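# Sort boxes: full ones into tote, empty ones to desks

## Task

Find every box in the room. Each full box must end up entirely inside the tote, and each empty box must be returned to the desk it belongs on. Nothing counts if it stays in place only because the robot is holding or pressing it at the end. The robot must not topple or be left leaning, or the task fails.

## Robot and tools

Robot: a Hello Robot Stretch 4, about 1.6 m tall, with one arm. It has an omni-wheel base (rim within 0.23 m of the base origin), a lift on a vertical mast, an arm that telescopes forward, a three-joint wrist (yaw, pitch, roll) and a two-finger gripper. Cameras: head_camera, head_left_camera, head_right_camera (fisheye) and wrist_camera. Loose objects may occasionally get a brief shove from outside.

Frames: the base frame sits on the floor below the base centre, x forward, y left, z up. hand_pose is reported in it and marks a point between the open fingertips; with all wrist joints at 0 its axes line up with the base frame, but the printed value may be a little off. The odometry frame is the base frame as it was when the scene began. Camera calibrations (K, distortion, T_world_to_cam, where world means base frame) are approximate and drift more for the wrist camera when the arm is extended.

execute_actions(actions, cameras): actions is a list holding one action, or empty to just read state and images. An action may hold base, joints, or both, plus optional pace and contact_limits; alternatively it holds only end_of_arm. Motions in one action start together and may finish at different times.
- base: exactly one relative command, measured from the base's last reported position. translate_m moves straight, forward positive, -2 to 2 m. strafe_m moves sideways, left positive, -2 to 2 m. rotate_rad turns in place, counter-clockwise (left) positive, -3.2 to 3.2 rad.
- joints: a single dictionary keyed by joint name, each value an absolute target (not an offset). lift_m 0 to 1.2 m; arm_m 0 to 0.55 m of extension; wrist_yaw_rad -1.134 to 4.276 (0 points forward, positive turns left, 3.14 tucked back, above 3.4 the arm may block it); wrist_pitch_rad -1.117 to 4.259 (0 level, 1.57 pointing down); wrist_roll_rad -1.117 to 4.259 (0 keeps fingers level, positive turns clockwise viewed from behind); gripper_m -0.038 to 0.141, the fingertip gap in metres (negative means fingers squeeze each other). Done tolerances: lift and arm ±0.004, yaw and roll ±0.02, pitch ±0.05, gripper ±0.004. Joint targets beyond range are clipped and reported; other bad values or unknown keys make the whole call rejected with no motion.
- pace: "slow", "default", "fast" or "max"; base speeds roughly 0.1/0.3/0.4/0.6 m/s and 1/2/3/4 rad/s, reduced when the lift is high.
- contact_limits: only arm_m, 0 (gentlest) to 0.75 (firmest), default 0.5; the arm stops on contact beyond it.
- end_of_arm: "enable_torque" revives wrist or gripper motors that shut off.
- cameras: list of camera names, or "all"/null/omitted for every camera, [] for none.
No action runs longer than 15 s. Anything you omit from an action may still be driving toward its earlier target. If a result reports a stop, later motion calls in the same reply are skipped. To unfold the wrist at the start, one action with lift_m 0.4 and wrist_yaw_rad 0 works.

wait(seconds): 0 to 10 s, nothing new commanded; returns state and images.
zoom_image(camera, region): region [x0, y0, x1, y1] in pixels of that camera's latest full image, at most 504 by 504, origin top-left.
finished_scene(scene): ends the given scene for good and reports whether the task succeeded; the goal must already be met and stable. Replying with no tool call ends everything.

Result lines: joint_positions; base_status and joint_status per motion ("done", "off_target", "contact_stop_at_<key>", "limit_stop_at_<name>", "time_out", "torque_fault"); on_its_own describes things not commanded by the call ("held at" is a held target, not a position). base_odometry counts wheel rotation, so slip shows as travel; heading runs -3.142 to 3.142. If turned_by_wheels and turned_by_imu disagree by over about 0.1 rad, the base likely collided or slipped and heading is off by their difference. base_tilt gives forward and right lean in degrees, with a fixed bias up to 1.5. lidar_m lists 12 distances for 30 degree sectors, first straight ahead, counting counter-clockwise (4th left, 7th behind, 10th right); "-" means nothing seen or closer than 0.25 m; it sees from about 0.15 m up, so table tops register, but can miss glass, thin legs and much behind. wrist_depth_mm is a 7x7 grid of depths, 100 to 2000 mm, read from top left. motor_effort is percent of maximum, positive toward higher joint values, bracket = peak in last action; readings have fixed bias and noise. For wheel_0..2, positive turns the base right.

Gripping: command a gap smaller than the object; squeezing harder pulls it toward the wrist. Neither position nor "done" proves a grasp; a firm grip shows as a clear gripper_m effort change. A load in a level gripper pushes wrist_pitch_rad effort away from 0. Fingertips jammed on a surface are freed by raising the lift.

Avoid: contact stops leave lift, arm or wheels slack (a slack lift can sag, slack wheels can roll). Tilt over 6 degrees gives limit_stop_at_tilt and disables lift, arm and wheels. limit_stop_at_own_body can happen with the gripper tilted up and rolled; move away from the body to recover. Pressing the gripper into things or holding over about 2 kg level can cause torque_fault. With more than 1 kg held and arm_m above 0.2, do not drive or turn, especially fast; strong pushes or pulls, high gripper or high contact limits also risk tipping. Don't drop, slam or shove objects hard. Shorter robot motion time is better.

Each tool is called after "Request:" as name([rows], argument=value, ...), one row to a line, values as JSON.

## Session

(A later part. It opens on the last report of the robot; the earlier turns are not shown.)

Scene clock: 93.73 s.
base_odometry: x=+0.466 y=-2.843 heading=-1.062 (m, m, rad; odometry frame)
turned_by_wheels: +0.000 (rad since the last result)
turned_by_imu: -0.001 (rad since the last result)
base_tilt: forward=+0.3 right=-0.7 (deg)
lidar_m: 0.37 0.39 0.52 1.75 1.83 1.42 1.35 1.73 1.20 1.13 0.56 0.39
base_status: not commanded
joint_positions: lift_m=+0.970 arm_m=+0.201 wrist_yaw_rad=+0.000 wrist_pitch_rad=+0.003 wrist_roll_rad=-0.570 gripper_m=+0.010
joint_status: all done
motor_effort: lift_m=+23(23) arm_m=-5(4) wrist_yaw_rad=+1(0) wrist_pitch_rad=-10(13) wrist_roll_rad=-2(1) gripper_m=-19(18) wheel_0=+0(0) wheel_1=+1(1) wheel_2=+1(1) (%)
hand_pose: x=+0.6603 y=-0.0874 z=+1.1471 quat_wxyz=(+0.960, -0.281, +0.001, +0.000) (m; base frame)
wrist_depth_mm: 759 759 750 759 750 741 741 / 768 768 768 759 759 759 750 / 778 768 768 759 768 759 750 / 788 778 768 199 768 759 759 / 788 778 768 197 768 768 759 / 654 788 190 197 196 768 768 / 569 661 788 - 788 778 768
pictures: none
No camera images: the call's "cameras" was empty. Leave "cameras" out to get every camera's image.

Request:
wait(seconds=0.2)

Request:
wait(seconds=0.2)

Scene clock: 96.63 s.
base_odometry: x=+0.466 y=-2.843 heading=-1.062 (m, m, rad; odometry frame)
turned_by_wheels: +0.000 (rad since the last result)
turned_by_imu: -0.001 (rad since the last result)
base_tilt: forward=+0.2 right=-0.8 (deg)
lidar_m: 0.36 0.38 0.52 1.75 1.80 1.43 1.35 1.76 1.21 1.13 0.57 0.40
base_status: not commanded
joint_positions: lift_m=+0.970 arm_m=+0.201 wrist_yaw_rad=+0.000 wrist_pitch_rad=+0.003 wrist_roll_rad=-0.570 gripper_m=+0.010
joint_status: all done
motor_effort: lift_m=+23(23) arm_m=-5(4) wrist_yaw_rad=+0(0) wrist_pitch_rad=-10(13) wrist_roll_rad=-2(1) gripper_m=-21(18) wheel_0=+0(0) wheel_1=+1(1) wheel_2=+1(1) (%)
hand_pose: x=+0.6603 y=-0.0874 z=+1.1471 quat_wxyz=(+0.960, -0.281, +0.001, +0.000) (m; base frame)
wrist_depth_mm: 768 768 759 759 759 741 750 / 778 768 759 759 750 759 750 / 788 778 768 759 759 759 759 / 788 778 778 200 759 759 759 / 788 778 768 197 768 768 768 / 661 788 189 197 196 768 768 / 574 661 788 - 778 778 778
wait: 0.20 s; at rest from the start
pictures: head_camera, head_left_camera, head_right_camera, wrist_camera
camera_calibration (this result's frames):
wrist_camera: T_world_to_cam=[[0.0502339, -0.84945, 0.525272, -0.698671], [-0.037774, -0.527175, -0.848916, 1.00067], [0.998023, 0.0228028, -0.0585692, -0.358901], [0, 0, 0, 1]] pos_world=[0.431088, -0.0577712, 1.19546]
Images, in order (width x height): head_camera 420x560, head_left_camera 420x672, head_right_camera 420x672, wrist_camera 616x392.

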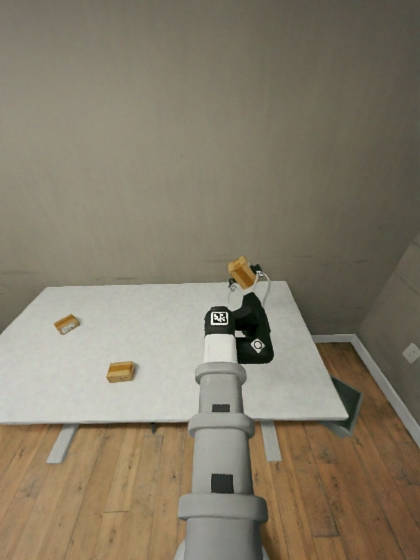

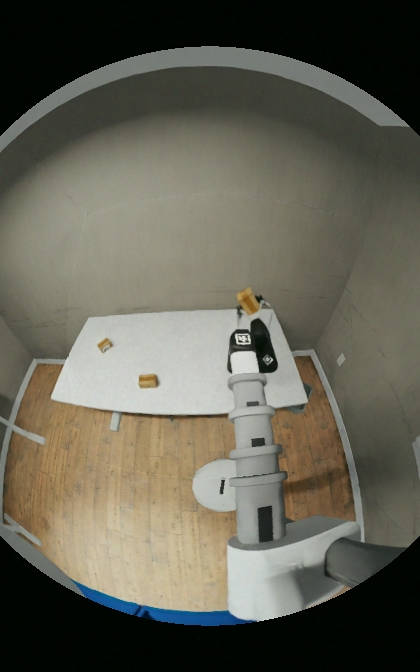

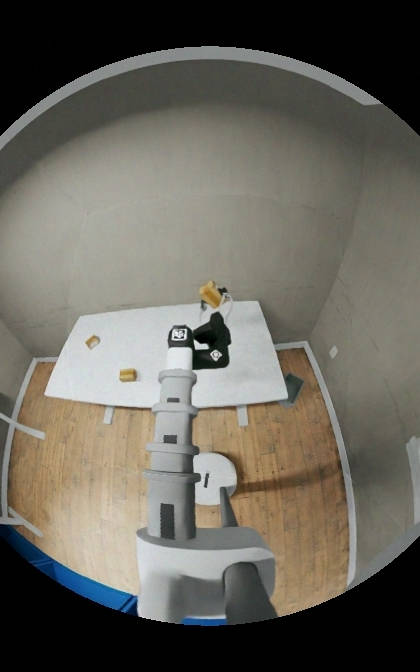

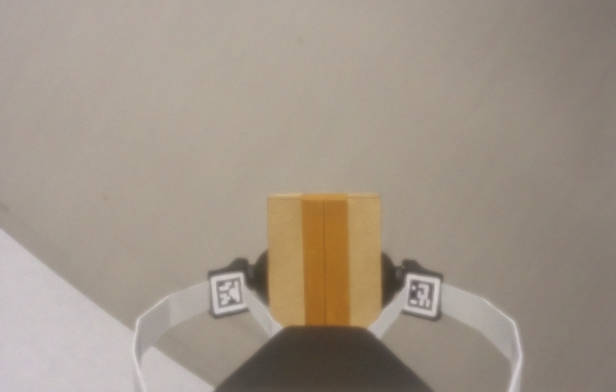

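Scene clock: 96.83 s.
base_odometry: x=+0.466 y=-2.843 heading=-1.062 (m, m, rad; odometry frame)
turned_by_wheels: +0.000 (rad since the last result)
turned_by_imu: +0.000 (rad since the last result)
base_tilt: forward=+0.2 right=-0.7 (deg)
lidar_m: 0.35 0.38 0.52 1.76 1.81 1.41 1.37 1.73 1.19 1.12 0.55 0.41
base_status: not commanded
joint_positions: lift_m=+0.970 arm_m=+0.201 wrist_yaw_rad=+0.000 wrist_pitch_rad=+0.003 wrist_roll_rad=-0.570 gripper_m=+0.010
joint_status: all done
motor_effort: lift_m=+23(23) arm_m=-5(4) wrist_yaw_rad=+1(0) wrist_pitch_rad=-10(13) wrist_roll_rad=+1(1) gripper_m=-22(18) wheel_0=+0(0) wheel_1=+1(1) wheel_2=+1(1) (%)
hand_pose: x=+0.6603 y=-0.0874 z=+1.1471 quat_wxyz=(+0.960, -0.281, +0.001, +0.000) (m; base frame)
wrist_depth_mm: 768 768 759 759 750 750 750 / 778 759 759 759 750 741 741 / 778 768 768 759 759 759 750 / 778 778 768 200 759 759 759 / 778 778 778 196 759 768 768 / 661 778 190 197 196 768 759 / 569 661 788 - 778 778 768
wait: 0.20 s; no rest
pictures: head_camera, head_left_camera, head_right_camera, wrist_camera
camera_calibration (this result's frames):
wrist_camera: T_world_to_cam=[[0.050234, -0.84945, 0.525272, -0.698671], [-0.0377738, -0.527175, -0.848916, 1.00067], [0.998023, 0.0228029, -0.0585691, -0.358901], [0, 0, 0, 1]] pos_world=[0.431088, -0.0577712, 1.19546]
Images, in order (width x height): head_camera 420x560, head_left_camera 420x672, head_right_camera 420x672, wrist_camera 616x392.

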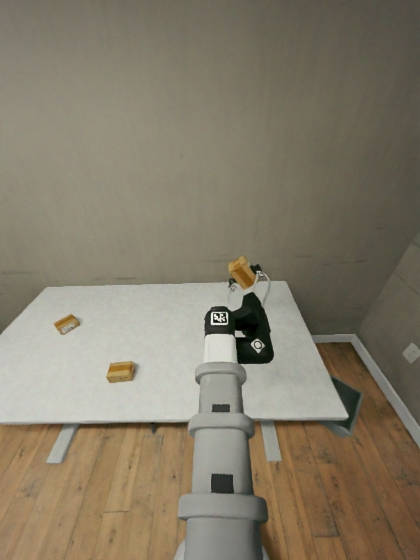

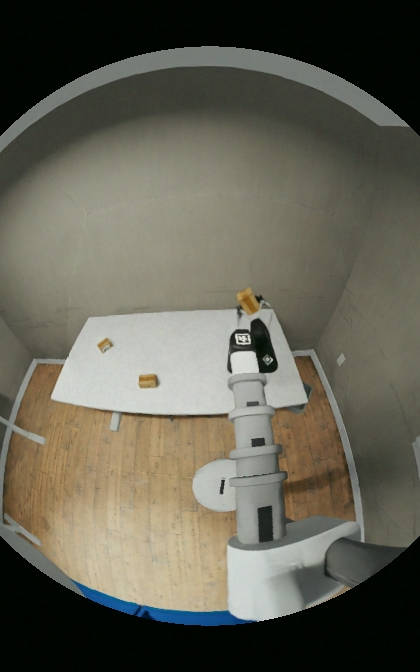

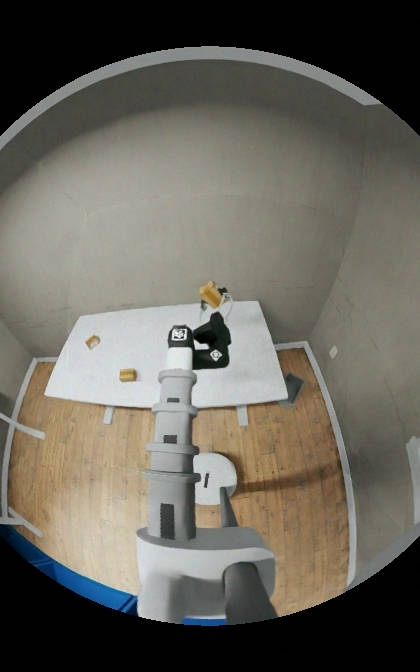

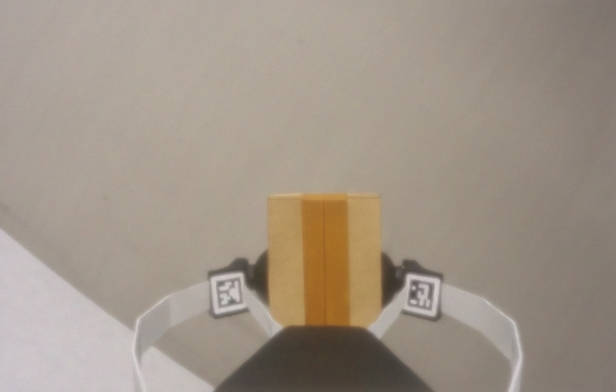

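Request:
execute_actions([
  {"joints":{"wrist_pitch_rad":1.57,"arm_m":0.417}},
], cameras=[])

Request:
execute_actions([
  {"joints":{"lift_m":0.868}},
], cameras=["wrist_camera"])

Request:
execute_actions([
  {"joints":{"gripper_m":0.12}},
], cameras=["wrist_camera"])

Request:
execute_actions([
  {"joints":{"lift_m":0.97}},
], cameras=[])

Request:
execute_actions([
  {"joints":{"wrist_pitch_rad":0.0,"arm_m":0.2,"wrist_roll_rad":0}},
], cameras=["head_camera"])

Scene clock: 104.53 s.
base_odometry: x=+0.466 y=-2.843 heading=-1.062 (m, m, rad; odometry frame)
turned_by_wheels: +0.000 (rad since the last result)
turned_by_imu: -0.001 (rad since the last result)
base_tilt: forward=+0.3 right=-0.7 (deg)
lidar_m: 0.34 0.38 0.53 1.74 1.78 1.44 1.35 1.74 1.20 1.15 0.55 0.38
base_status: not commanded
joint_positions: lift_m=+0.970 arm_m=+0.416 wrist_yaw_rad=+0.000 wrist_pitch_rad=+1.570 wrist_roll_rad=-0.570 gripper_m=+0.010
joint_status: all done
motor_effort: lift_m=+23(23) arm_m=+5(5) wrist_yaw_rad=+1(1) wrist_pitch_rad=+0(4) wrist_roll_rad=-2(2) gripper_m=-22(19) wheel_0=+1(0) wheel_1=+1(1) wheel_2=+1(1) (%)
hand_pose: x=+0.5873 y=-0.0874 z=+0.8595 quat_wxyz=(+0.679, -0.199, +0.678, +0.199) (m; base frame)
wrist_depth_mm: 375 370 368 364 359 355 351 / 375 373 368 364 362 357 353 / 377 373 368 368 364 359 355 / 377 375 370 199 364 359 355 / 379 375 373 197 215 362 357 / 1138 375 189 198 196 359 357 / 1138 904 375 - 366 362 359
pictures: none
No camera images: the call's "cameras" was empty. Leave "cameras" out to get every camera's image.

Scene clock: 105.97 s.
base_odometry: x=+0.466 y=-2.843 heading=-1.062 (m, m, rad; odometry frame)
turned_by_wheels: +0.000 (rad since the last result)
turned_by_imu: +0.000 (rad since the last result)
base_tilt: forward=+0.2 right=-0.7 (deg)
lidar_m: 0.36 0.38 0.52 1.75 1.79 1.41 1.35 1.75 1.19 1.13 0.54 0.39
base_status: not commanded
joint_positions: lift_m=+0.868 arm_m=+0.416 wrist_yaw_rad=+0.000 wrist_pitch_rad=+1.570 wrist_roll_rad=-0.570 gripper_m=+0.010
joint_status: all done
motor_effort: lift_m=+17(22) arm_m=+5(5) wrist_yaw_rad=+2(1) wrist_pitch_rad=+0(1) wrist_roll_rad=-3(0) gripper_m=-20(20) wheel_0=+0(0) wheel_1=+1(1) wheel_2=+1(1) (%)
hand_pose: x=+0.5873 y=-0.0874 z=+0.7579 quat_wxyz=(+0.679, -0.199, +0.678, +0.199) (m; base frame)
wrist_depth_mm: 270 267 264 262 259 257 - / 272 268 266 263 260 257 255 / 272 268 267 264 260 258 257 / 273 271 267 200 262 259 257 / 273 270 267 197 214 260 258 / 274 272 189 198 196 260 258 / 276 273 270 - 264 262 -
pictures: wrist_camera
camera_calibration (this result's frames):
wrist_camera: T_world_to_cam=[[0.525455, -0.849466, -0.0480107, -0.335193], [-0.849079, -0.527153, 0.0342724, 0.474635], [-0.0544223, 0.0227563, -0.998259, 1.0215], [0, 0, 0, 1]] pos_world=[0.634724, -0.0577752, 0.987363]
Images, in order (width x height): wrist_camera 616x392.

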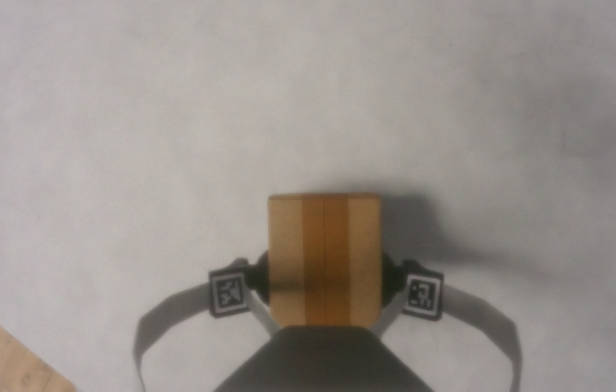

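Scene clock: 107.93 s.
base_odometry: x=+0.466 y=-2.843 heading=-1.062 (m, m, rad; odometry frame)
turned_by_wheels: +0.000 (rad since the last result)
turned_by_imu: +0.000 (rad since the last result)
base_tilt: forward=+0.2 right=-0.7 (deg)
lidar_m: 0.34 0.37 0.52 1.77 1.80 1.42 1.35 1.73 1.20 1.13 0.56 0.40
base_status: not commanded
joint_positions: lift_m=+0.868 arm_m=+0.416 wrist_yaw_rad=+0.000 wrist_pitch_rad=+1.570 wrist_roll_rad=-0.570 gripper_m=+0.120
joint_status: all done
motor_effort: lift_m=+18(18) arm_m=+5(5) wrist_yaw_rad=+1(1) wrist_pitch_rad=+0(0) wrist_roll_rad=+0(2) gripper_m=+2(20) wheel_0=+0(0) wheel_1=+1(1) wheel_2=+1(1) (%)
hand_pose: x=+0.5873 y=-0.0874 z=+0.7579 quat_wxyz=(+0.679, -0.199, +0.678, +0.199) (m; base frame)
wrist_depth_mm: 271 267 265 263 259 256 - / 271 268 266 263 260 258 255 / 272 270 266 264 260 258 256 / 273 270 267 223 262 259 257 / 274 272 267 215 263 259 258 / 274 272 268 215 214 260 258 / 276 272 270 - 264 263 -
pictures: wrist_camera
camera_calibration (this result's frames):
wrist_camera: T_world_to_cam=[[0.525455, -0.849466, -0.0480108, -0.335193], [-0.849079, -0.527153, 0.0342725, 0.474635], [-0.0544224, 0.0227563, -0.998259, 1.0215], [0, 0, 0, 1]] pos_world=[0.634724, -0.0577752, 0.987363]
Images, in order (width x height): wrist_camera 616x392.

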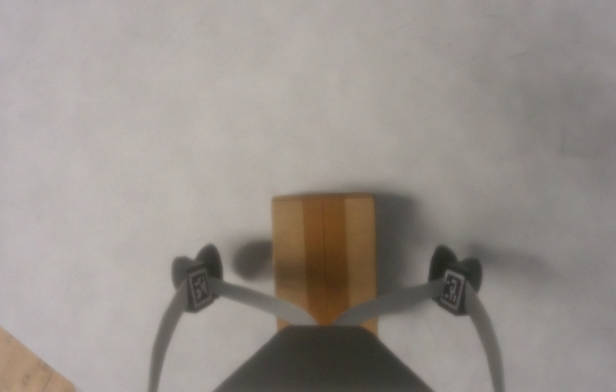

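Scene clock: 109.37 s.
base_odometry: x=+0.466 y=-2.843 heading=-1.062 (m, m, rad; odometry frame)
turned_by_wheels: +0.000 (rad since the last result)
turned_by_imu: +0.000 (rad since the last result)
base_tilt: forward=+0.3 right=-0.8 (deg)
lidar_m: 0.37 0.39 0.53 1.77 1.80 1.43 1.34 1.76 1.20 1.14 0.57 0.42
base_status: not commanded
joint_positions: lift_m=+0.970 arm_m=+0.416 wrist_yaw_rad=+0.000 wrist_pitch_rad=+1.570 wrist_roll_rad=-0.570 gripper_m=+0.120
joint_status: all done
motor_effort: lift_m=+23(25) arm_m=+5(5) wrist_yaw_rad=+1(1) wrist_pitch_rad=+0(0) wrist_roll_rad=-3(1) gripper_m=-1(0) wheel_0=+0(0) wheel_1=+1(1) wheel_2=+1(1) (%)
hand_pose: x=+0.5873 y=-0.0874 z=+0.8595 quat_wxyz=(+0.679, -0.199, +0.678, +0.199) (m; base frame)
wrist_depth_mm: 373 370 366 364 359 357 353 / 375 373 368 364 362 357 353 / 377 375 370 366 362 357 355 / 377 375 370 366 362 357 355 / 379 375 370 317 362 359 357 / 1138 377 370 319 364 362 357 / 1138 904 373 - 366 364 362
pictures: none
No camera images: the call's "cameras" was empty. Leave "cameras" out to get every camera's image.

Scene clock: 111.13 s.
base_odometry: x=+0.466 y=-2.843 heading=-1.062 (m, m, rad; odometry frame)
turned_by_wheels: +0.000 (rad since the last result)
turned_by_imu: +0.000 (rad since the last result)
base_tilt: forward=+0.3 right=-0.8 (deg)
lidar_m: 0.35 0.39 0.50 1.74 1.81 1.44 1.36 1.73 1.20 1.13 0.57 0.39
base_status: not commanded
joint_positions: lift_m=+0.970 arm_m=+0.201 wrist_yaw_rad=+0.000 wrist_pitch_rad=+0.003 wrist_roll_rad=+0.000 gripper_m=+0.120
joint_status: all done
motor_effort: lift_m=+23(23) arm_m=-5(4) wrist_yaw_rad=+0(1) wrist_pitch_rad=-9(13) wrist_roll_rad=-1(5) gripper_m=-1(0) wheel_0=+0(0) wheel_1=+1(1) wheel_2=+1(1) (%)
hand_pose: x=+0.6603 y=-0.0874 z=+1.1472 quat_wxyz=(+1.000, +0.000, +0.001, +0.000) (m; base frame)
wrist_depth_mm: 778 768 759 759 759 750 750 / 778 768 778 768 759 750 759 / 778 768 768 768 759 759 759 / 778 778 778 768 768 768 759 / 778 778 768 768 768 768 759 / 788 778 778 778 778 768 768 / 788 788 788 - 768 768 768
pictures: head_camera
Images, in order (width x height): head_camera 420x560.

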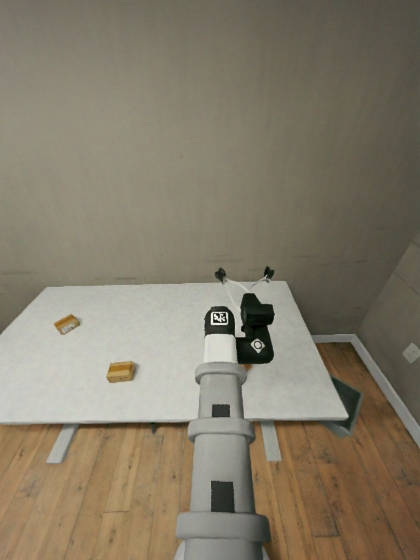

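Request:
execute_actions([
  {"base":{"strafe_m":0.52},"joints":{"wrist_pitch_rad":1.57,"arm_m":0.36,"wrist_roll_rad":1.5},"pace":"fast"},
], cameras=["wrist_camera","head_camera"])

Scene clock: 117.73 s.
base_odometry: x=+0.920 y=-2.589 heading=-1.062 (m, m, rad; odometry frame)
turned_by_wheels: +0.000 (rad since the last result)
turned_by_imu: -0.002 (rad since the last result)
base_tilt: forward=+0.4 right=-0.7 (deg)
lidar_m: 0.35 0.34 0.52 1.23 1.27 1.47 1.39 1.44 1.75 1.66 0.54 0.37
base_status: done
joint_positions: lift_m=+0.970 arm_m=+0.359 wrist_yaw_rad=+0.000 wrist_pitch_rad=+1.570 wrist_roll_rad=+1.500 gripper_m=+0.120
joint_status: all done
motor_effort: lift_m=+22(23) arm_m=+5(6) wrist_yaw_rad=+1(2) wrist_pitch_rad=-1(1) wrist_roll_rad=+1(6) gripper_m=-1(2) wheel_0=+1(11) wheel_1=-1(8) wheel_2=+1(2) (%)
hand_pose: x=+0.5303 y=-0.0874 z=+0.8596 quat_wxyz=(+0.518, +0.482, +0.517, -0.482) (m; base frame)
wrist_depth_mm: 379 373 368 364 357 353 1025 / 379 373 368 364 359 355 1060 / 382 375 373 366 359 357 1042 / 382 377 373 317 362 359 854 / 384 379 373 319 362 842 842 / 387 382 373 370 364 364 854 / 387 382 377 - 366 366 1060
pictures: head_camera, wrist_camera
camera_calibration (this result's frames):
wrist_camera: T_world_to_cam=[[-0.997234, -0.0552068, -0.0497679, 0.578095], [-0.0569887, 0.997757, 0.035124, 0.135292], [0.0477172, 0.0378631, -0.998143, 1.06689], [0, 0, 0, 1]] pos_world=[0.533297, -0.143469, 1.08893]
Images, in order (width x height): head_camera 420x560, wrist_camera 616x392.

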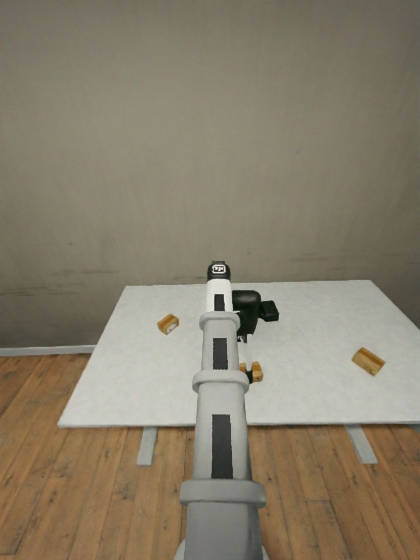

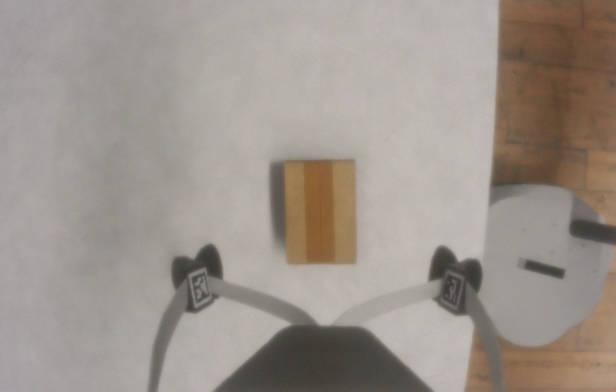

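Request:
execute_actions([
  {"base":{"strafe_m":-0.029},"joints":{"arm_m":0.364,"lift_m":0.93}},
], cameras=["wrist_camera"])

Request:
execute_actions([
  {"joints":{"lift_m":0.865}},
], cameras=["wrist_camera"])

Scene clock: 122.77 s.
base_odometry: x=+0.895 y=-2.604 heading=-1.062 (m, m, rad; odometry frame)
turned_by_wheels: +0.000 (rad since the last result)
turned_by_imu: -0.001 (rad since the last result)
base_tilt: forward=+0.4 right=-0.8 (deg)
lidar_m: 0.36 0.38 0.51 1.25 1.30 1.46 1.37 1.43 1.71 1.63 0.56 0.38
base_status: done
joint_positions: lift_m=+0.930 arm_m=+0.363 wrist_yaw_rad=+0.000 wrist_pitch_rad=+1.570 wrist_roll_rad=+1.500 gripper_m=+0.120
joint_status: all done
motor_effort: lift_m=+17(20) arm_m=+5(7) wrist_yaw_rad=+1(1) wrist_pitch_rad=-1(1) wrist_roll_rad=+0(1) gripper_m=-1(0) wheel_0=-1(8) wheel_1=+1(8) wheel_2=+1(1) (%)
hand_pose: x=+0.5343 y=-0.0874 z=+0.8200 quat_wxyz=(+0.518, +0.482, +0.517, -0.482) (m; base frame)
wrist_depth_mm: 336 332 329 322 319 315 1008 / 338 334 329 325 320 317 991 / 338 336 330 327 320 319 1008 / 342 338 330 285 322 319 809 / 342 338 332 278 324 320 809 / 345 340 332 278 324 320 809 / 345 342 338 - 325 322 1025
pictures: wrist_camera
camera_calibration (this result's frames):
wrist_camera: T_world_to_cam=[[-0.99724, -0.0551993, -0.049654, 0.58001], [-0.0569771, 0.997757, 0.0351305, 0.136898], [0.0476035, 0.0378627, -0.998148, 1.02724], [0, 0, 0, 1]] pos_world=[0.537309, -0.143469, 1.04933]
Images, in order (width x height): wrist_camera 616x392.

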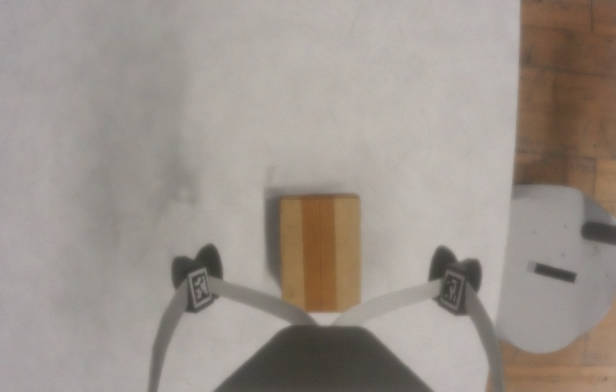

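Scene clock: 123.97 s.
base_odometry: x=+0.895 y=-2.604 heading=-1.062 (m, m, rad; odometry frame)
turned_by_wheels: +0.000 (rad since the last result)
turned_by_imu: +0.000 (rad since the last result)
base_tilt: forward=+0.4 right=-0.7 (deg)
lidar_m: 0.35 0.35 0.50 1.25 1.30 1.45 1.39 1.46 1.72 1.60 0.56 0.39
base_status: not commanded
joint_positions: lift_m=+0.865 arm_m=+0.363 wrist_yaw_rad=+0.000 wrist_pitch_rad=+1.570 wrist_roll_rad=+1.500 gripper_m=+0.120
joint_status: all done
motor_effort: lift_m=+17(17) arm_m=+5(5) wrist_yaw_rad=+1(1) wrist_pitch_rad=-2(1) wrist_roll_rad=+3(1) gripper_m=-2(2) wheel_0=-1(1) wheel_1=+1(1) wheel_2=+1(1) (%)
hand_pose: x=+0.5343 y=-0.0874 z=+0.7550 quat_wxyz=(+0.518, +0.482, +0.517, -0.482) (m; base frame)
wrist_depth_mm: 268 265 262 258 255 252 250 / 270 266 262 259 255 253 251 / 271 268 264 259 257 254 597 / 272 268 265 260 257 255 496 / 273 270 265 212 258 255 741 / 276 272 267 212 258 255 750 / 277 273 268 - 260 258 759
pictures: wrist_camera
camera_calibration (this result's frames):
wrist_camera: T_world_to_cam=[[-0.99724, -0.0551994, -0.049654, 0.576784], [-0.0569772, 0.997757, 0.0351305, 0.139182], [0.0476035, 0.0378627, -0.998148, 0.962361], [0, 0, 0, 1]] pos_world=[0.537311, -0.143469, 0.984329]
Images, in order (width x height): wrist_camera 616x392.

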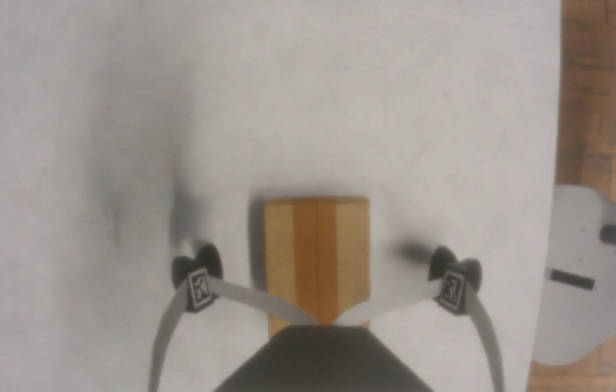

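Request:
execute_actions([
  {"joints":{"gripper_m":0.01}},
], cameras=["wrist_camera"])

Request:
execute_actions([
  {"joints":{"lift_m":0.95}},
], cameras=[])

Request:
execute_actions([
  {"joints":{"wrist_pitch_rad":0.0,"arm_m":0.2}},
], cameras=["wrist_camera"])

Request:
wait(seconds=0.2)

Scene clock: 128.47 s.
base_odometry: x=+0.895 y=-2.604 heading=-1.062 (m, m, rad; odometry frame)
turned_by_wheels: +0.000 (rad since the last result)
turned_by_imu: -0.001 (rad since the last result)
base_tilt: forward=+0.3 right=-0.7 (deg)
lidar_m: 0.33 0.37 0.52 1.26 1.31 1.44 1.39 1.44 1.70 1.63 0.55 0.39
base_status: not commanded
joint_positions: lift_m=+0.865 arm_m=+0.363 wrist_yaw_rad=+0.000 wrist_pitch_rad=+1.570 wrist_roll_rad=+1.500 gripper_m=+0.010
joint_status: all done
motor_effort: lift_m=+18(18) arm_m=+5(5) wrist_yaw_rad=+1(1) wrist_pitch_rad=+0(1) wrist_roll_rad=+1(1) gripper_m=-21(20) wheel_0=+0(1) wheel_1=+1(1) wheel_2=+1(1) (%)
hand_pose: x=+0.5343 y=-0.0874 z=+0.7549 quat_wxyz=(+0.518, +0.482, +0.517, -0.482) (m; base frame)
wrist_depth_mm: 268 265 260 257 253 251 248 / 268 266 262 259 255 252 250 / 271 266 264 260 256 253 597 / 272 268 265 260 257 254 496 / 273 270 265 197 215 255 741 / 273 271 190 198 197 254 750 / 276 272 268 - 259 258 759
pictures: wrist_camera
camera_calibration (this result's frames):
wrist_camera: T_world_to_cam=[[-0.997244, -0.0551992, -0.0495665, 0.576705], [-0.0569739, 0.997757, 0.0351356, 0.139178], [0.0475159, 0.0378627, -0.998153, 0.962352], [0, 0, 0, 1]] pos_world=[0.537318, -0.143469, 0.98427]
Images, in order (width x height): wrist_camera 616x392.

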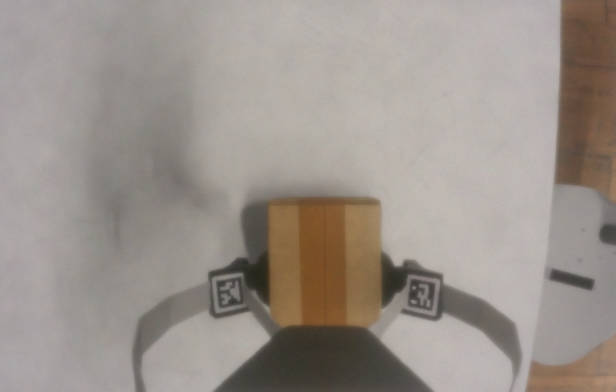

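Scene clock: 129.80 s.
base_odometry: x=+0.895 y=-2.604 heading=-1.062 (m, m, rad; odometry frame)
turned_by_wheels: +0.000 (rad since the last result)
turned_by_imu: +0.000 (rad since the last result)
base_tilt: forward=+0.2 right=-0.8 (deg)
lidar_m: 0.34 0.37 0.51 1.25 1.31 1.45 1.37 1.44 1.72 1.62 0.57 0.35
base_status: not commanded
joint_positions: lift_m=+0.950 arm_m=+0.363 wrist_yaw_rad=+0.000 wrist_pitch_rad=+1.570 wrist_roll_rad=+1.500 gripper_m=+0.010
joint_status: all done
motor_effort: lift_m=+24(25) arm_m=+5(5) wrist_yaw_rad=+0(1) wrist_pitch_rad=-1(1) wrist_roll_rad=+0(2) gripper_m=-20(18) wheel_0=+0(0) wheel_1=+1(1) wheel_2=+1(1) (%)
hand_pose: x=+0.5343 y=-0.0874 z=+0.8394 quat_wxyz=(+0.518, +0.482, +0.517, -0.482) (m; base frame)
wrist_depth_mm: 355 351 345 343 338 334 1008 / 355 353 347 343 338 334 1025 / 359 355 349 345 340 336 1025 / 362 357 349 343 342 338 831 / 362 357 351 198 215 342 831 / 364 359 189 198 196 340 831 / 366 362 355 - 345 343 1042
pictures: none
No camera images: the call's "cameras" was empty. Leave "cameras" out to get every camera's image.

Scene clock: 131.37 s.
base_odometry: x=+0.895 y=-2.604 heading=-1.062 (m, m, rad; odometry frame)
turned_by_wheels: +0.000 (rad since the last result)
turned_by_imu: +0.000 (rad since the last result)
base_tilt: forward=+0.3 right=-0.7 (deg)
lidar_m: 0.34 0.38 0.50 1.25 1.31 1.45 1.38 1.43 1.69 1.62 0.54 0.38
base_status: not commanded
joint_positions: lift_m=+0.950 arm_m=+0.201 wrist_yaw_rad=+0.000 wrist_pitch_rad=+0.006 wrist_roll_rad=+1.500 gripper_m=+0.010
joint_status: all done
motor_effort: lift_m=+24(24) arm_m=-5(5) wrist_yaw_rad=+0(0) wrist_pitch_rad=-18(21) wrist_roll_rad=+0(2) gripper_m=-18(21) wheel_0=+0(1) wheel_1=+1(1) wheel_2=+1(1) (%)
hand_pose: x=+0.6603 y=-0.0874 z=+1.1263 quat_wxyz=(+0.732, +0.682, +0.002, -0.002) (m; base frame)
wrist_depth_mm: 778 768 759 750 741 732 676 / 768 768 759 750 741 732 654 / 778 768 759 750 741 732 640 / 778 768 759 741 741 732 634 / 778 768 759 197 196 732 609 / 778 768 192 198 196 178 597 / 768 768 759 - 741 732 597
pictures: wrist_camera
camera_calibration (this result's frames):
wrist_camera: T_world_to_cam=[[0.0429624, -0.0551112, -0.997556, 1.10163], [-0.0355543, 0.997761, -0.0566538, 0.222533], [0.998444, 0.0379013, 0.0409067, -0.471112], [0, 0, 0, 1]] pos_world=[0.430962, -0.143467, 1.13082]
Images, in order (width x height): wrist_camera 616x392.

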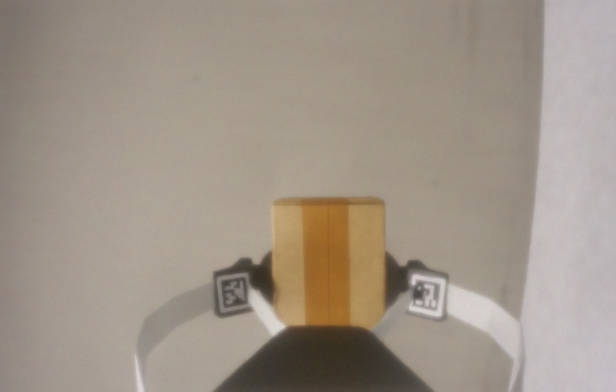

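Scene clock: 131.57 s.
base_odometry: x=+0.895 y=-2.604 heading=-1.062 (m, m, rad; odometry frame)
turned_by_wheels: +0.000 (rad since the last result)
turned_by_imu: +0.000 (rad since the last result)
base_tilt: forward=+0.2 right=-0.7 (deg)
lidar_m: 0.35 0.36 0.52 1.25 1.28 1.44 1.39 1.42 1.72 1.63 0.53 0.39
base_status: not commanded
joint_positions: lift_m=+0.950 arm_m=+0.201 wrist_yaw_rad=+0.000 wrist_pitch_rad=+0.006 wrist_roll_rad=+1.500 gripper_m=+0.010
joint_status: all done
motor_effort: lift_m=+24(24) arm_m=-5(5) wrist_yaw_rad=+1(0) wrist_pitch_rad=-18(21) wrist_roll_rad=+2(2) gripper_m=-20(21) wheel_0=-1(1) wheel_1=+1(1) wheel_2=+1(1) (%)
hand_pose: x=+0.6603 y=-0.0874 z=+1.1263 quat_wxyz=(+0.732, +0.682, +0.002, -0.002) (m; base frame)
wrist_depth_mm: 768 768 759 750 741 741 676 / 778 768 759 750 741 732 647 / 778 768 768 750 741 732 640 / 768 768 759 750 741 741 634 / 768 768 759 197 196 732 615 / 778 768 192 198 196 691 591 / 778 768 759 - 741 732 597
wait: 0.20 s; no rest
pictures: head_camera, head_left_camera, head_right_camera, wrist_camera
camera_calibration (this result's frames):
wrist_camera: T_world_to_cam=[[0.0429624, -0.055111, -0.997556, 1.10163], [-0.0355541, 0.997761, -0.0566535, 0.222533], [0.998444, 0.0379012, 0.0409068, -0.471112], [0, 0, 0, 1]] pos_world=[0.430962, -0.143467, 1.13082]
Images, in order (width x height): head_camera 420x560, head_left_camera 420x672, head_right_camera 420x672, wrist_camera 616x392.

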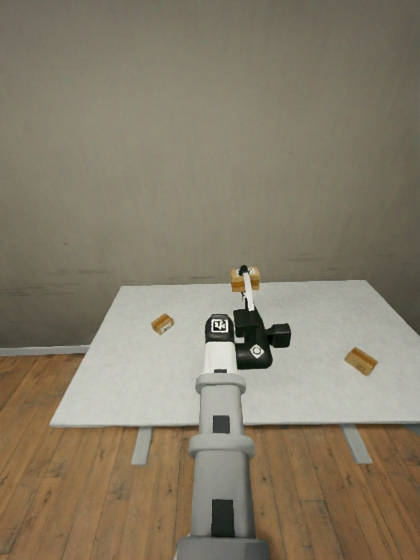

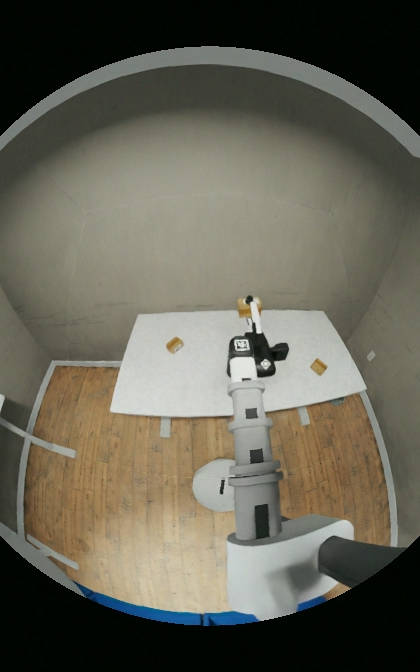

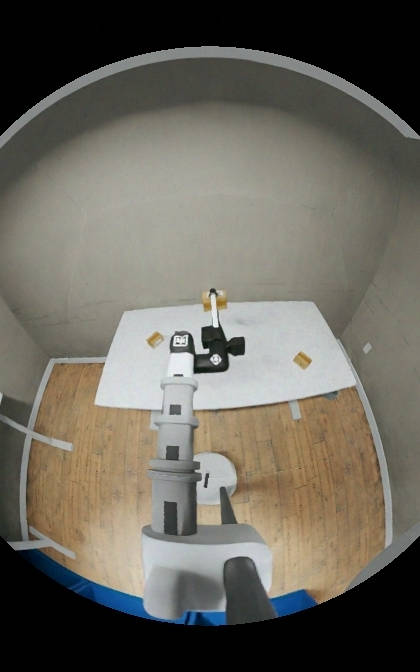

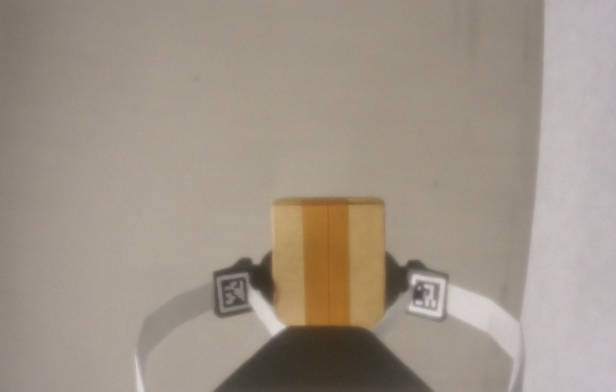

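Request:
execute_actions([
  {"base":{"translate_m":-0.15},"joints":{"wrist_pitch_rad":1.57,"arm_m":0.0,"gripper_m":0.0,"wrist_roll_rad":1.57}},
], cameras=["wrist_camera"])

Request:
execute_actions([
  {"base":{"strafe_m":-1.05}},
], cameras=["wrist_camera","head_camera"])

Scene clock: 142.93 s.
base_odometry: x=+0.822 y=-2.473 heading=-1.062 (m, m, rad; odometry frame)
turned_by_wheels: +0.000 (rad since the last result)
turned_by_imu: -0.001 (rad since the last result)
base_tilt: forward=+0.3 right=-0.7 (deg)
lidar_m: 0.50 0.52 0.72 1.24 1.30 1.30 1.23 1.26 1.71 1.59 0.76 0.54
base_status: done
joint_positions: lift_m=+0.950 arm_m=+0.003 wrist_yaw_rad=+0.000 wrist_pitch_rad=+1.570 wrist_roll_rad=+1.570 gripper_m=+0.001
joint_status: all done
joint sent to its limit — the command would take arm_m past its lower limit, so that joint was sent only as far as its limit.
motor_effort: lift_m=+24(24) arm_m=-5(6) wrist_yaw_rad=+2(0) wrist_pitch_rad=-1(16) wrist_roll_rad=+1(1) gripper_m=-22(23) wheel_0=-2(6) wheel_1=-1(8) wheel_2=-2(9) (%)
hand_pose: x=+0.1742 y=-0.0874 z=+0.8394 quat_wxyz=(+0.500, +0.500, +0.500, -0.500) (m; base frame)
wrist_depth_mm: 1118 1098 1078 1060 1060 1025 1025 / 1098 1078 1078 1060 1060 1025 1025 / 1118 1098 1078 1078 1060 1042 1025 / 1118 1118 1078 1078 842 842 1042 / 1138 1118 1098 195 214 842 1042 / 1138 1118 187 195 193 854 1042 / 1118 1098 1098 - 1078 1060 1042
pictures: wrist_camera
camera_calibration (this result's frames):
wrist_camera: T_world_to_cam=[[-0.998665, 0.0151769, -0.0493711, 0.228061], [0.0134461, 0.99929, 0.0352023, 0.103501], [0.0498703, 0.0344915, -0.99816, 1.06313], [0, 0, 0, 1]] pos_world=[0.173346, -0.143558, 1.06879]
Images, in order (width x height): wrist_camera 616x392.

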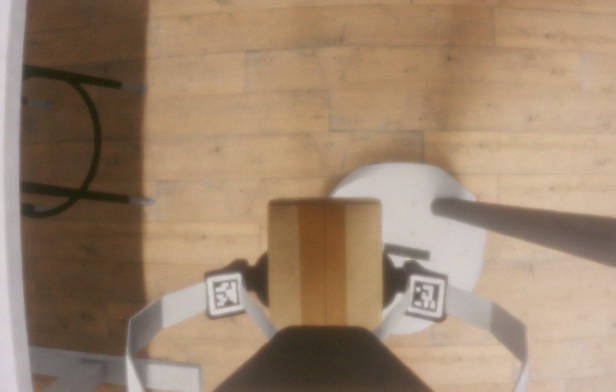

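Scene clock: 147.77 s.
base_odometry: x=-0.095 y=-2.984 heading=-1.062 (m, m, rad; odometry frame)
turned_by_wheels: +0.000 (rad since the last result)
turned_by_imu: -0.001 (rad since the last result)
base_tilt: forward=+0.2 right=-0.7 (deg)
lidar_m: 0.53 0.52 0.74 2.29 1.79 1.25 1.22 0.90 0.61 0.56 0.62 0.74
base_status: done
joint_positions: lift_m=+0.950 arm_m=+0.003 wrist_yaw_rad=+0.000 wrist_pitch_rad=+1.570 wrist_roll_rad=+1.570 gripper_m=+0.001
joint_status: not commanded
motor_effort: lift_m=+23(24) arm_m=-5(5) wrist_yaw_rad=+2(2) wrist_pitch_rad=-1(1) wrist_roll_rad=-1(2) gripper_m=-20(23) wheel_0=-1(8) wheel_1=+1(11) wheel_2=+0(1) (%)
hand_pose: x=+0.1742 y=-0.0874 z=+0.8395 quat_wxyz=(+0.500, +0.500, +0.500, -0.500) (m; base frame)
wrist_depth_mm: 1078 1098 1078 1060 1042 1025 1025 / 1118 1098 1078 1060 1042 1042 1008 / 1098 1098 1078 1078 1060 1025 1042 / 1118 1098 1098 1078 842 842 1025 / 1118 1118 1098 195 215 842 1042 / 1078 1098 187 195 194 854 1042 / 1138 1118 1098 - 1078 1060 1042
pictures: head_camera, wrist_camera
camera_calibration (this result's frames):
wrist_camera: T_world_to_cam=[[-0.998665, 0.015177, -0.049371, 0.228063], [0.0134462, 0.99929, 0.0352023, 0.1035], [0.0498702, 0.0344915, -0.99816, 1.06318], [0, 0, 0, 1]] pos_world=[0.173346, -0.143558, 1.06884]
Images, in order (width x height): head_camera 420x560, wrist_camera 616x392.

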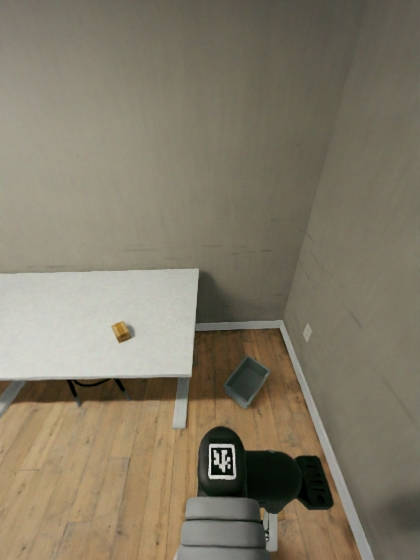

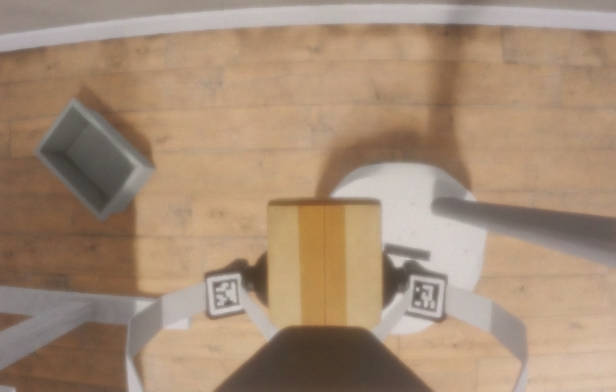

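Request:
zoom_image(camera="head_camera", region=[200,340,300,420])

Request:
zoom_image(camera="wrist_camera", region=[20,80,180,230])

Region (200, 340, 300, 420) of head_camera's 420x560 image, scaled by 5.040, with more detail than that image has; it fills the top 403 rows of this view, and the rest is white.

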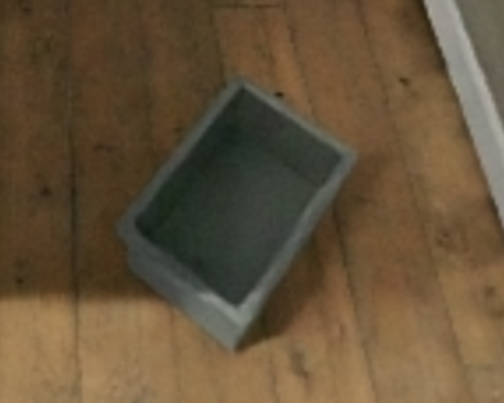

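Region (20, 80, 180, 230) of wrist_camera's 616x392 image, scaled by 3.150; it fills the top 472 rows of this view, and the rest is white.

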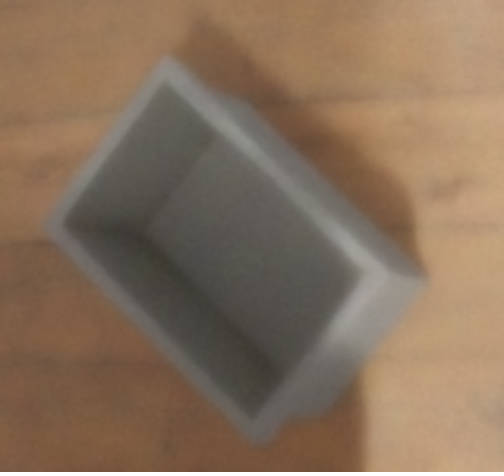

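Request:
execute_actions([
  {"base":{"strafe_m":-0.095},"joints":{"wrist_roll_rad":2.27,"lift_m":0.6}},
], cameras=[])

Request:
execute_actions([
  {"base":{"translate_m":0.3},"joints":{"arm_m":0.418,"lift_m":0.40}},
], cameras=["wrist_camera","head_camera"])

Scene clock: 167.27 s.
base_odometry: x=-0.178 y=-3.030 heading=-1.063 (m, m, rad; odometry frame)
turned_by_wheels: +0.000 (rad since the last result)
turned_by_imu: -0.001 (rad since the last result)
base_tilt: forward=+0.2 right=-0.8 (deg)
lidar_m: 0.66 0.59 0.74 2.35 1.75 1.25 1.43 0.73 0.50 0.45 0.53 0.72
base_status: done
joint_positions: lift_m=+0.600 arm_m=+0.003 wrist_yaw_rad=+0.000 wrist_pitch_rad=+1.570 wrist_roll_rad=+2.270 gripper_m=+0.001
joint_status: all done
motor_effort: lift_m=+18(22) arm_m=-5(5) wrist_yaw_rad=+1(2) wrist_pitch_rad=-2(1) wrist_roll_rad=+1(5) gripper_m=-22(21) wheel_0=+0(6) wheel_1=+0(12) wheel_2=+0(0) (%)
hand_pose: x=+0.1743 y=-0.0874 z=+0.4899 quat_wxyz=(+0.299, +0.641, +0.298, -0.641) (m; base frame)
wrist_depth_mm: 488 591 715 715 699 691 - / 549 683 723 715 500 439 484 / 654 732 732 723 496 492 488 / 750 741 732 504 500 492 488 / 750 750 732 195 215 496 492 / 759 750 187 196 193 492 699 / 759 741 750 - 723 715 707
pictures: none
No camera images: the call's "cameras" was empty. Leave "cameras" out to get every camera's image.

Scene clock: 169.73 s.
base_odometry: x=-0.032 y=-3.292 heading=-1.062 (m, m, rad; odometry frame)
turned_by_wheels: +0.000 (rad since the last result)
turned_by_imu: +0.000 (rad since the last result)
base_tilt: forward=+0.2 right=-0.7 (deg)
lidar_m: 0.40 0.31 0.34 0.90 2.24 1.58 1.56 0.71 0.53 0.48 0.49 0.52
base_status: done
joint_positions: lift_m=+0.400 arm_m=+0.417 wrist_yaw_rad=+0.000 wrist_pitch_rad=+1.570 wrist_roll_rad=+2.270 gripper_m=+0.001
joint_status: all done
motor_effort: lift_m=+18(19) arm_m=+5(5) wrist_yaw_rad=+0(2) wrist_pitch_rad=+0(3) wrist_roll_rad=-1(1) gripper_m=-20(22) wheel_0=+2(6) wheel_1=+0(5) wheel_2=+0(9) (%)
hand_pose: x=+0.5884 y=-0.0874 z=+0.2899 quat_wxyz=(+0.299, +0.641, +0.298, -0.641) (m; base frame)
wrist_depth_mm: 439 521 512 508 500 496 492 / 488 521 521 512 504 500 492 / 535 530 517 508 504 492 496 / 535 530 517 512 504 488 496 / 539 535 517 195 214 480 504 / 544 530 187 195 193 389 504 / 549 539 535 - 517 512 504
pictures: head_camera, wrist_camera
camera_calibration (this result's frames):
wrist_camera: T_world_to_cam=[[-0.754451, 0.654489, -0.049482, 0.526747], [0.65352, 0.756054, 0.0359738, -0.280824], [0.0609555, -0.00519699, -0.998127, 0.483927], [0, 0, 0, 1]] pos_world=[0.551431, -0.129917, 0.519187]
Images, in order (width x height): head_camera 420x560, wrist_camera 616x392.

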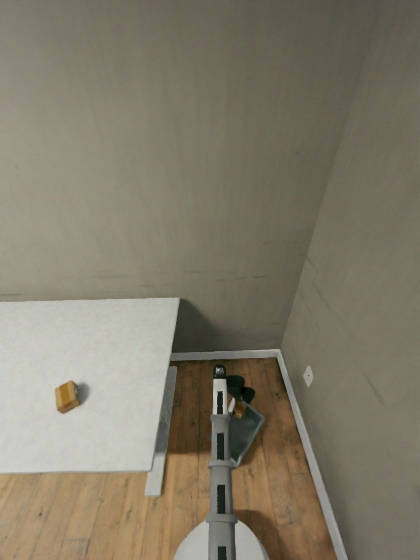

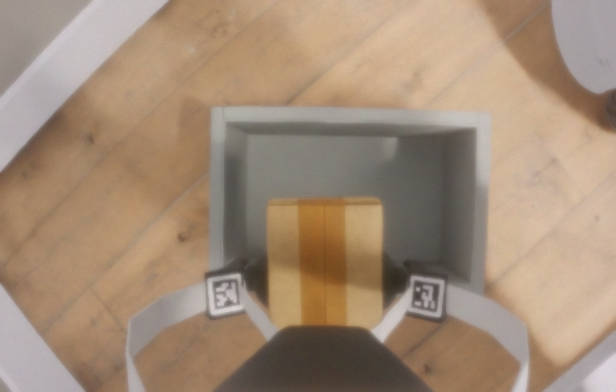

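Request:
execute_actions([
  {"base":{"strafe_m":-0.054},"joints":{"arm_m":0.424,"lift_m":0.30}},
], cameras=["wrist_camera","head_camera"])

Scene clock: 178.03 s.
base_odometry: x=-0.080 y=-3.318 heading=-1.062 (m, m, rad; odometry frame)
turned_by_wheels: +0.000 (rad since the last result)
turned_by_imu: -0.001 (rad since the last result)
base_tilt: forward=+0.2 right=-0.7 (deg)
lidar_m: 0.39 0.39 0.36 0.90 2.22 1.56 1.72 0.60 0.47 0.44 0.45 0.56
base_status: done
joint_positions: lift_m=+0.300 arm_m=+0.423 wrist_yaw_rad=+0.000 wrist_pitch_rad=+1.570 wrist_roll_rad=+2.270 gripper_m=+0.001
joint_status: all done
motor_effort: lift_m=+18(18) arm_m=+5(6) wrist_yaw_rad=+0(0) wrist_pitch_rad=-1(1) wrist_roll_rad=+0(0) gripper_m=-26(23) wheel_0=-1(8) wheel_1=+1(9) wheel_2=+0(0) (%)
hand_pose: x=+0.5943 y=-0.0874 z=+0.1899 quat_wxyz=(+0.299, +0.641, +0.298, -0.641) (m; base frame)
wrist_depth_mm: 366 418 413 410 404 399 394 / 415 424 415 413 407 402 397 / 430 427 415 410 407 384 325 / 433 427 392 410 407 404 314 / 433 430 334 195 216 404 309 / 439 433 187 196 194 345 304 / 442 436 430 - 307 296 290
pictures: head_camera, wrist_camera
camera_calibration (this result's frames):
wrist_camera: T_world_to_cam=[[-0.75445, 0.654499, -0.0493553, 0.526239], [0.653536, 0.756045, 0.035864, -0.281083], [0.0607878, -0.00519787, -0.998137, 0.383864], [0, 0, 0, 1]] pos_world=[0.557385, -0.129916, 0.419202]
Images, in order (width x height): head_camera 420x560, wrist_camera 616x392.

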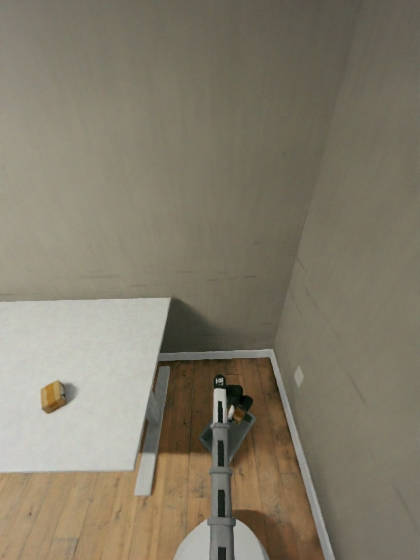

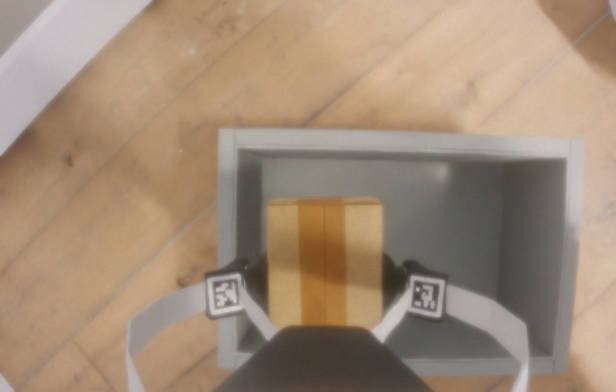

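Request:
execute_actions([
  {"base":{"strafe_m":0.014},"joints":{"arm_m":0.407,"lift_m":0.24}},
], cameras=["wrist_camera"])

Scene clock: 188.43 s.
base_odometry: x=-0.067 y=-3.311 heading=-1.062 (m, m, rad; odometry frame)
turned_by_wheels: +0.000 (rad since the last result)
turned_by_imu: -0.001 (rad since the last result)
base_tilt: forward=+0.2 right=-0.7 (deg)
lidar_m: 0.42 0.35 0.34 0.85 2.22 1.57 1.67 0.65 0.49 0.42 0.47 0.56
base_status: done
joint_positions: lift_m=+0.240 arm_m=+0.408 wrist_yaw_rad=+0.000 wrist_pitch_rad=+1.570 wrist_roll_rad=+2.270 gripper_m=+0.001
joint_status: all done
motor_effort: lift_m=+19(19) arm_m=-5(5) wrist_yaw_rad=+0(0) wrist_pitch_rad=-1(1) wrist_roll_rad=+2(0) gripper_m=-21(22) wheel_0=+0(6) wheel_1=+0(8) wheel_2=+0(0) (%)
hand_pose: x=+0.5791 y=-0.0874 z=+0.1299 quat_wxyz=(+0.299, +0.641, +0.298, -0.641) (m; base frame)
wrist_depth_mm: 364 359 355 351 347 342 338 / 366 362 357 353 347 343 340 / 368 364 243 237 233 273 252 / 370 364 324 351 349 345 281 / 373 368 263 195 214 345 278 / 375 368 187 195 193 310 272 / 377 373 278 - 304 282 -
pictures: wrist_camera
camera_calibration (this result's frames):
wrist_camera: T_world_to_cam=[[-0.754439, 0.654517, -0.0492898, 0.511787], [0.653557, 0.75603, 0.0358073, -0.268995], [0.060701, -0.00519932, -0.998142, 0.324944], [0, 0, 0, 1]] pos_world=[0.542192, -0.129915, 0.359198]
Images, in order (width x height): wrist_camera 616x392.

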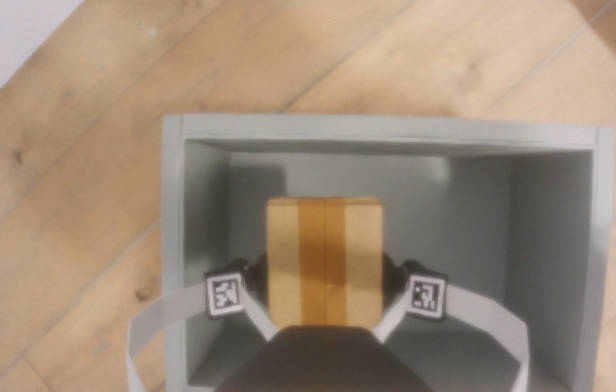

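Request:
execute_actions([
  {"joints":{"lift_m":0.152},"pace":"slow"},
], cameras=["wrist_camera"])

Scene clock: 192.03 s.
base_odometry: x=-0.067 y=-3.311 heading=-1.062 (m, m, rad; odometry frame)
turned_by_wheels: +0.000 (rad since the last result)
turned_by_imu: -0.001 (rad since the last result)
base_tilt: forward=+0.4 right=-0.8 (deg)
lidar_m: 0.36 0.35 0.37 0.88 2.23 1.57 1.67 0.66 0.49 0.45 0.45 0.57
base_status: not commanded
joint_positions: lift_m=+0.152 arm_m=+0.408 wrist_yaw_rad=+0.000 wrist_pitch_rad=+1.570 wrist_roll_rad=+2.270 gripper_m=+0.001
joint_status: all done
motor_effort: lift_m=+18(19) arm_m=-5(5) wrist_yaw_rad=+1(1) wrist_pitch_rad=-1(0) wrist_roll_rad=-3(1) gripper_m=-22(22) wheel_0=+0(0) wheel_1=+0(0) wheel_2=+0(0) (%)
hand_pose: x=+0.5791 y=-0.0874 z=+0.0419 quat_wxyz=(+0.299, +0.641, +0.298, -0.641) (m; base frame)
wrist_depth_mm: 273 271 266 264 260 257 - / 274 150 148 146 144 143 255 / 276 160 243 237 224 207 247 / 278 173 266 263 262 258 255 / 279 174 263 195 214 259 257 / 281 158 187 195 193 258 258 / 282 160 271 - 264 262 -
pictures: wrist_camera
camera_calibration (this result's frames):
wrist_camera: T_world_to_cam=[[-0.754439, 0.654516, -0.0492898, 0.507449], [0.653557, 0.75603, 0.0358073, -0.265844], [0.060701, -0.0051993, -0.998142, 0.237129], [0, 0, 0, 1]] pos_world=[0.54219, -0.129915, 0.27122]
Images, in order (width x height): wrist_camera 616x392.

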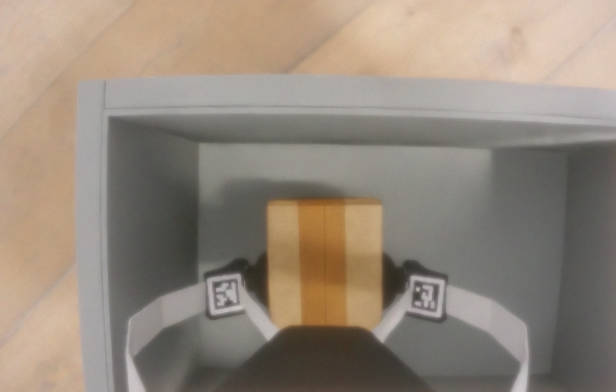

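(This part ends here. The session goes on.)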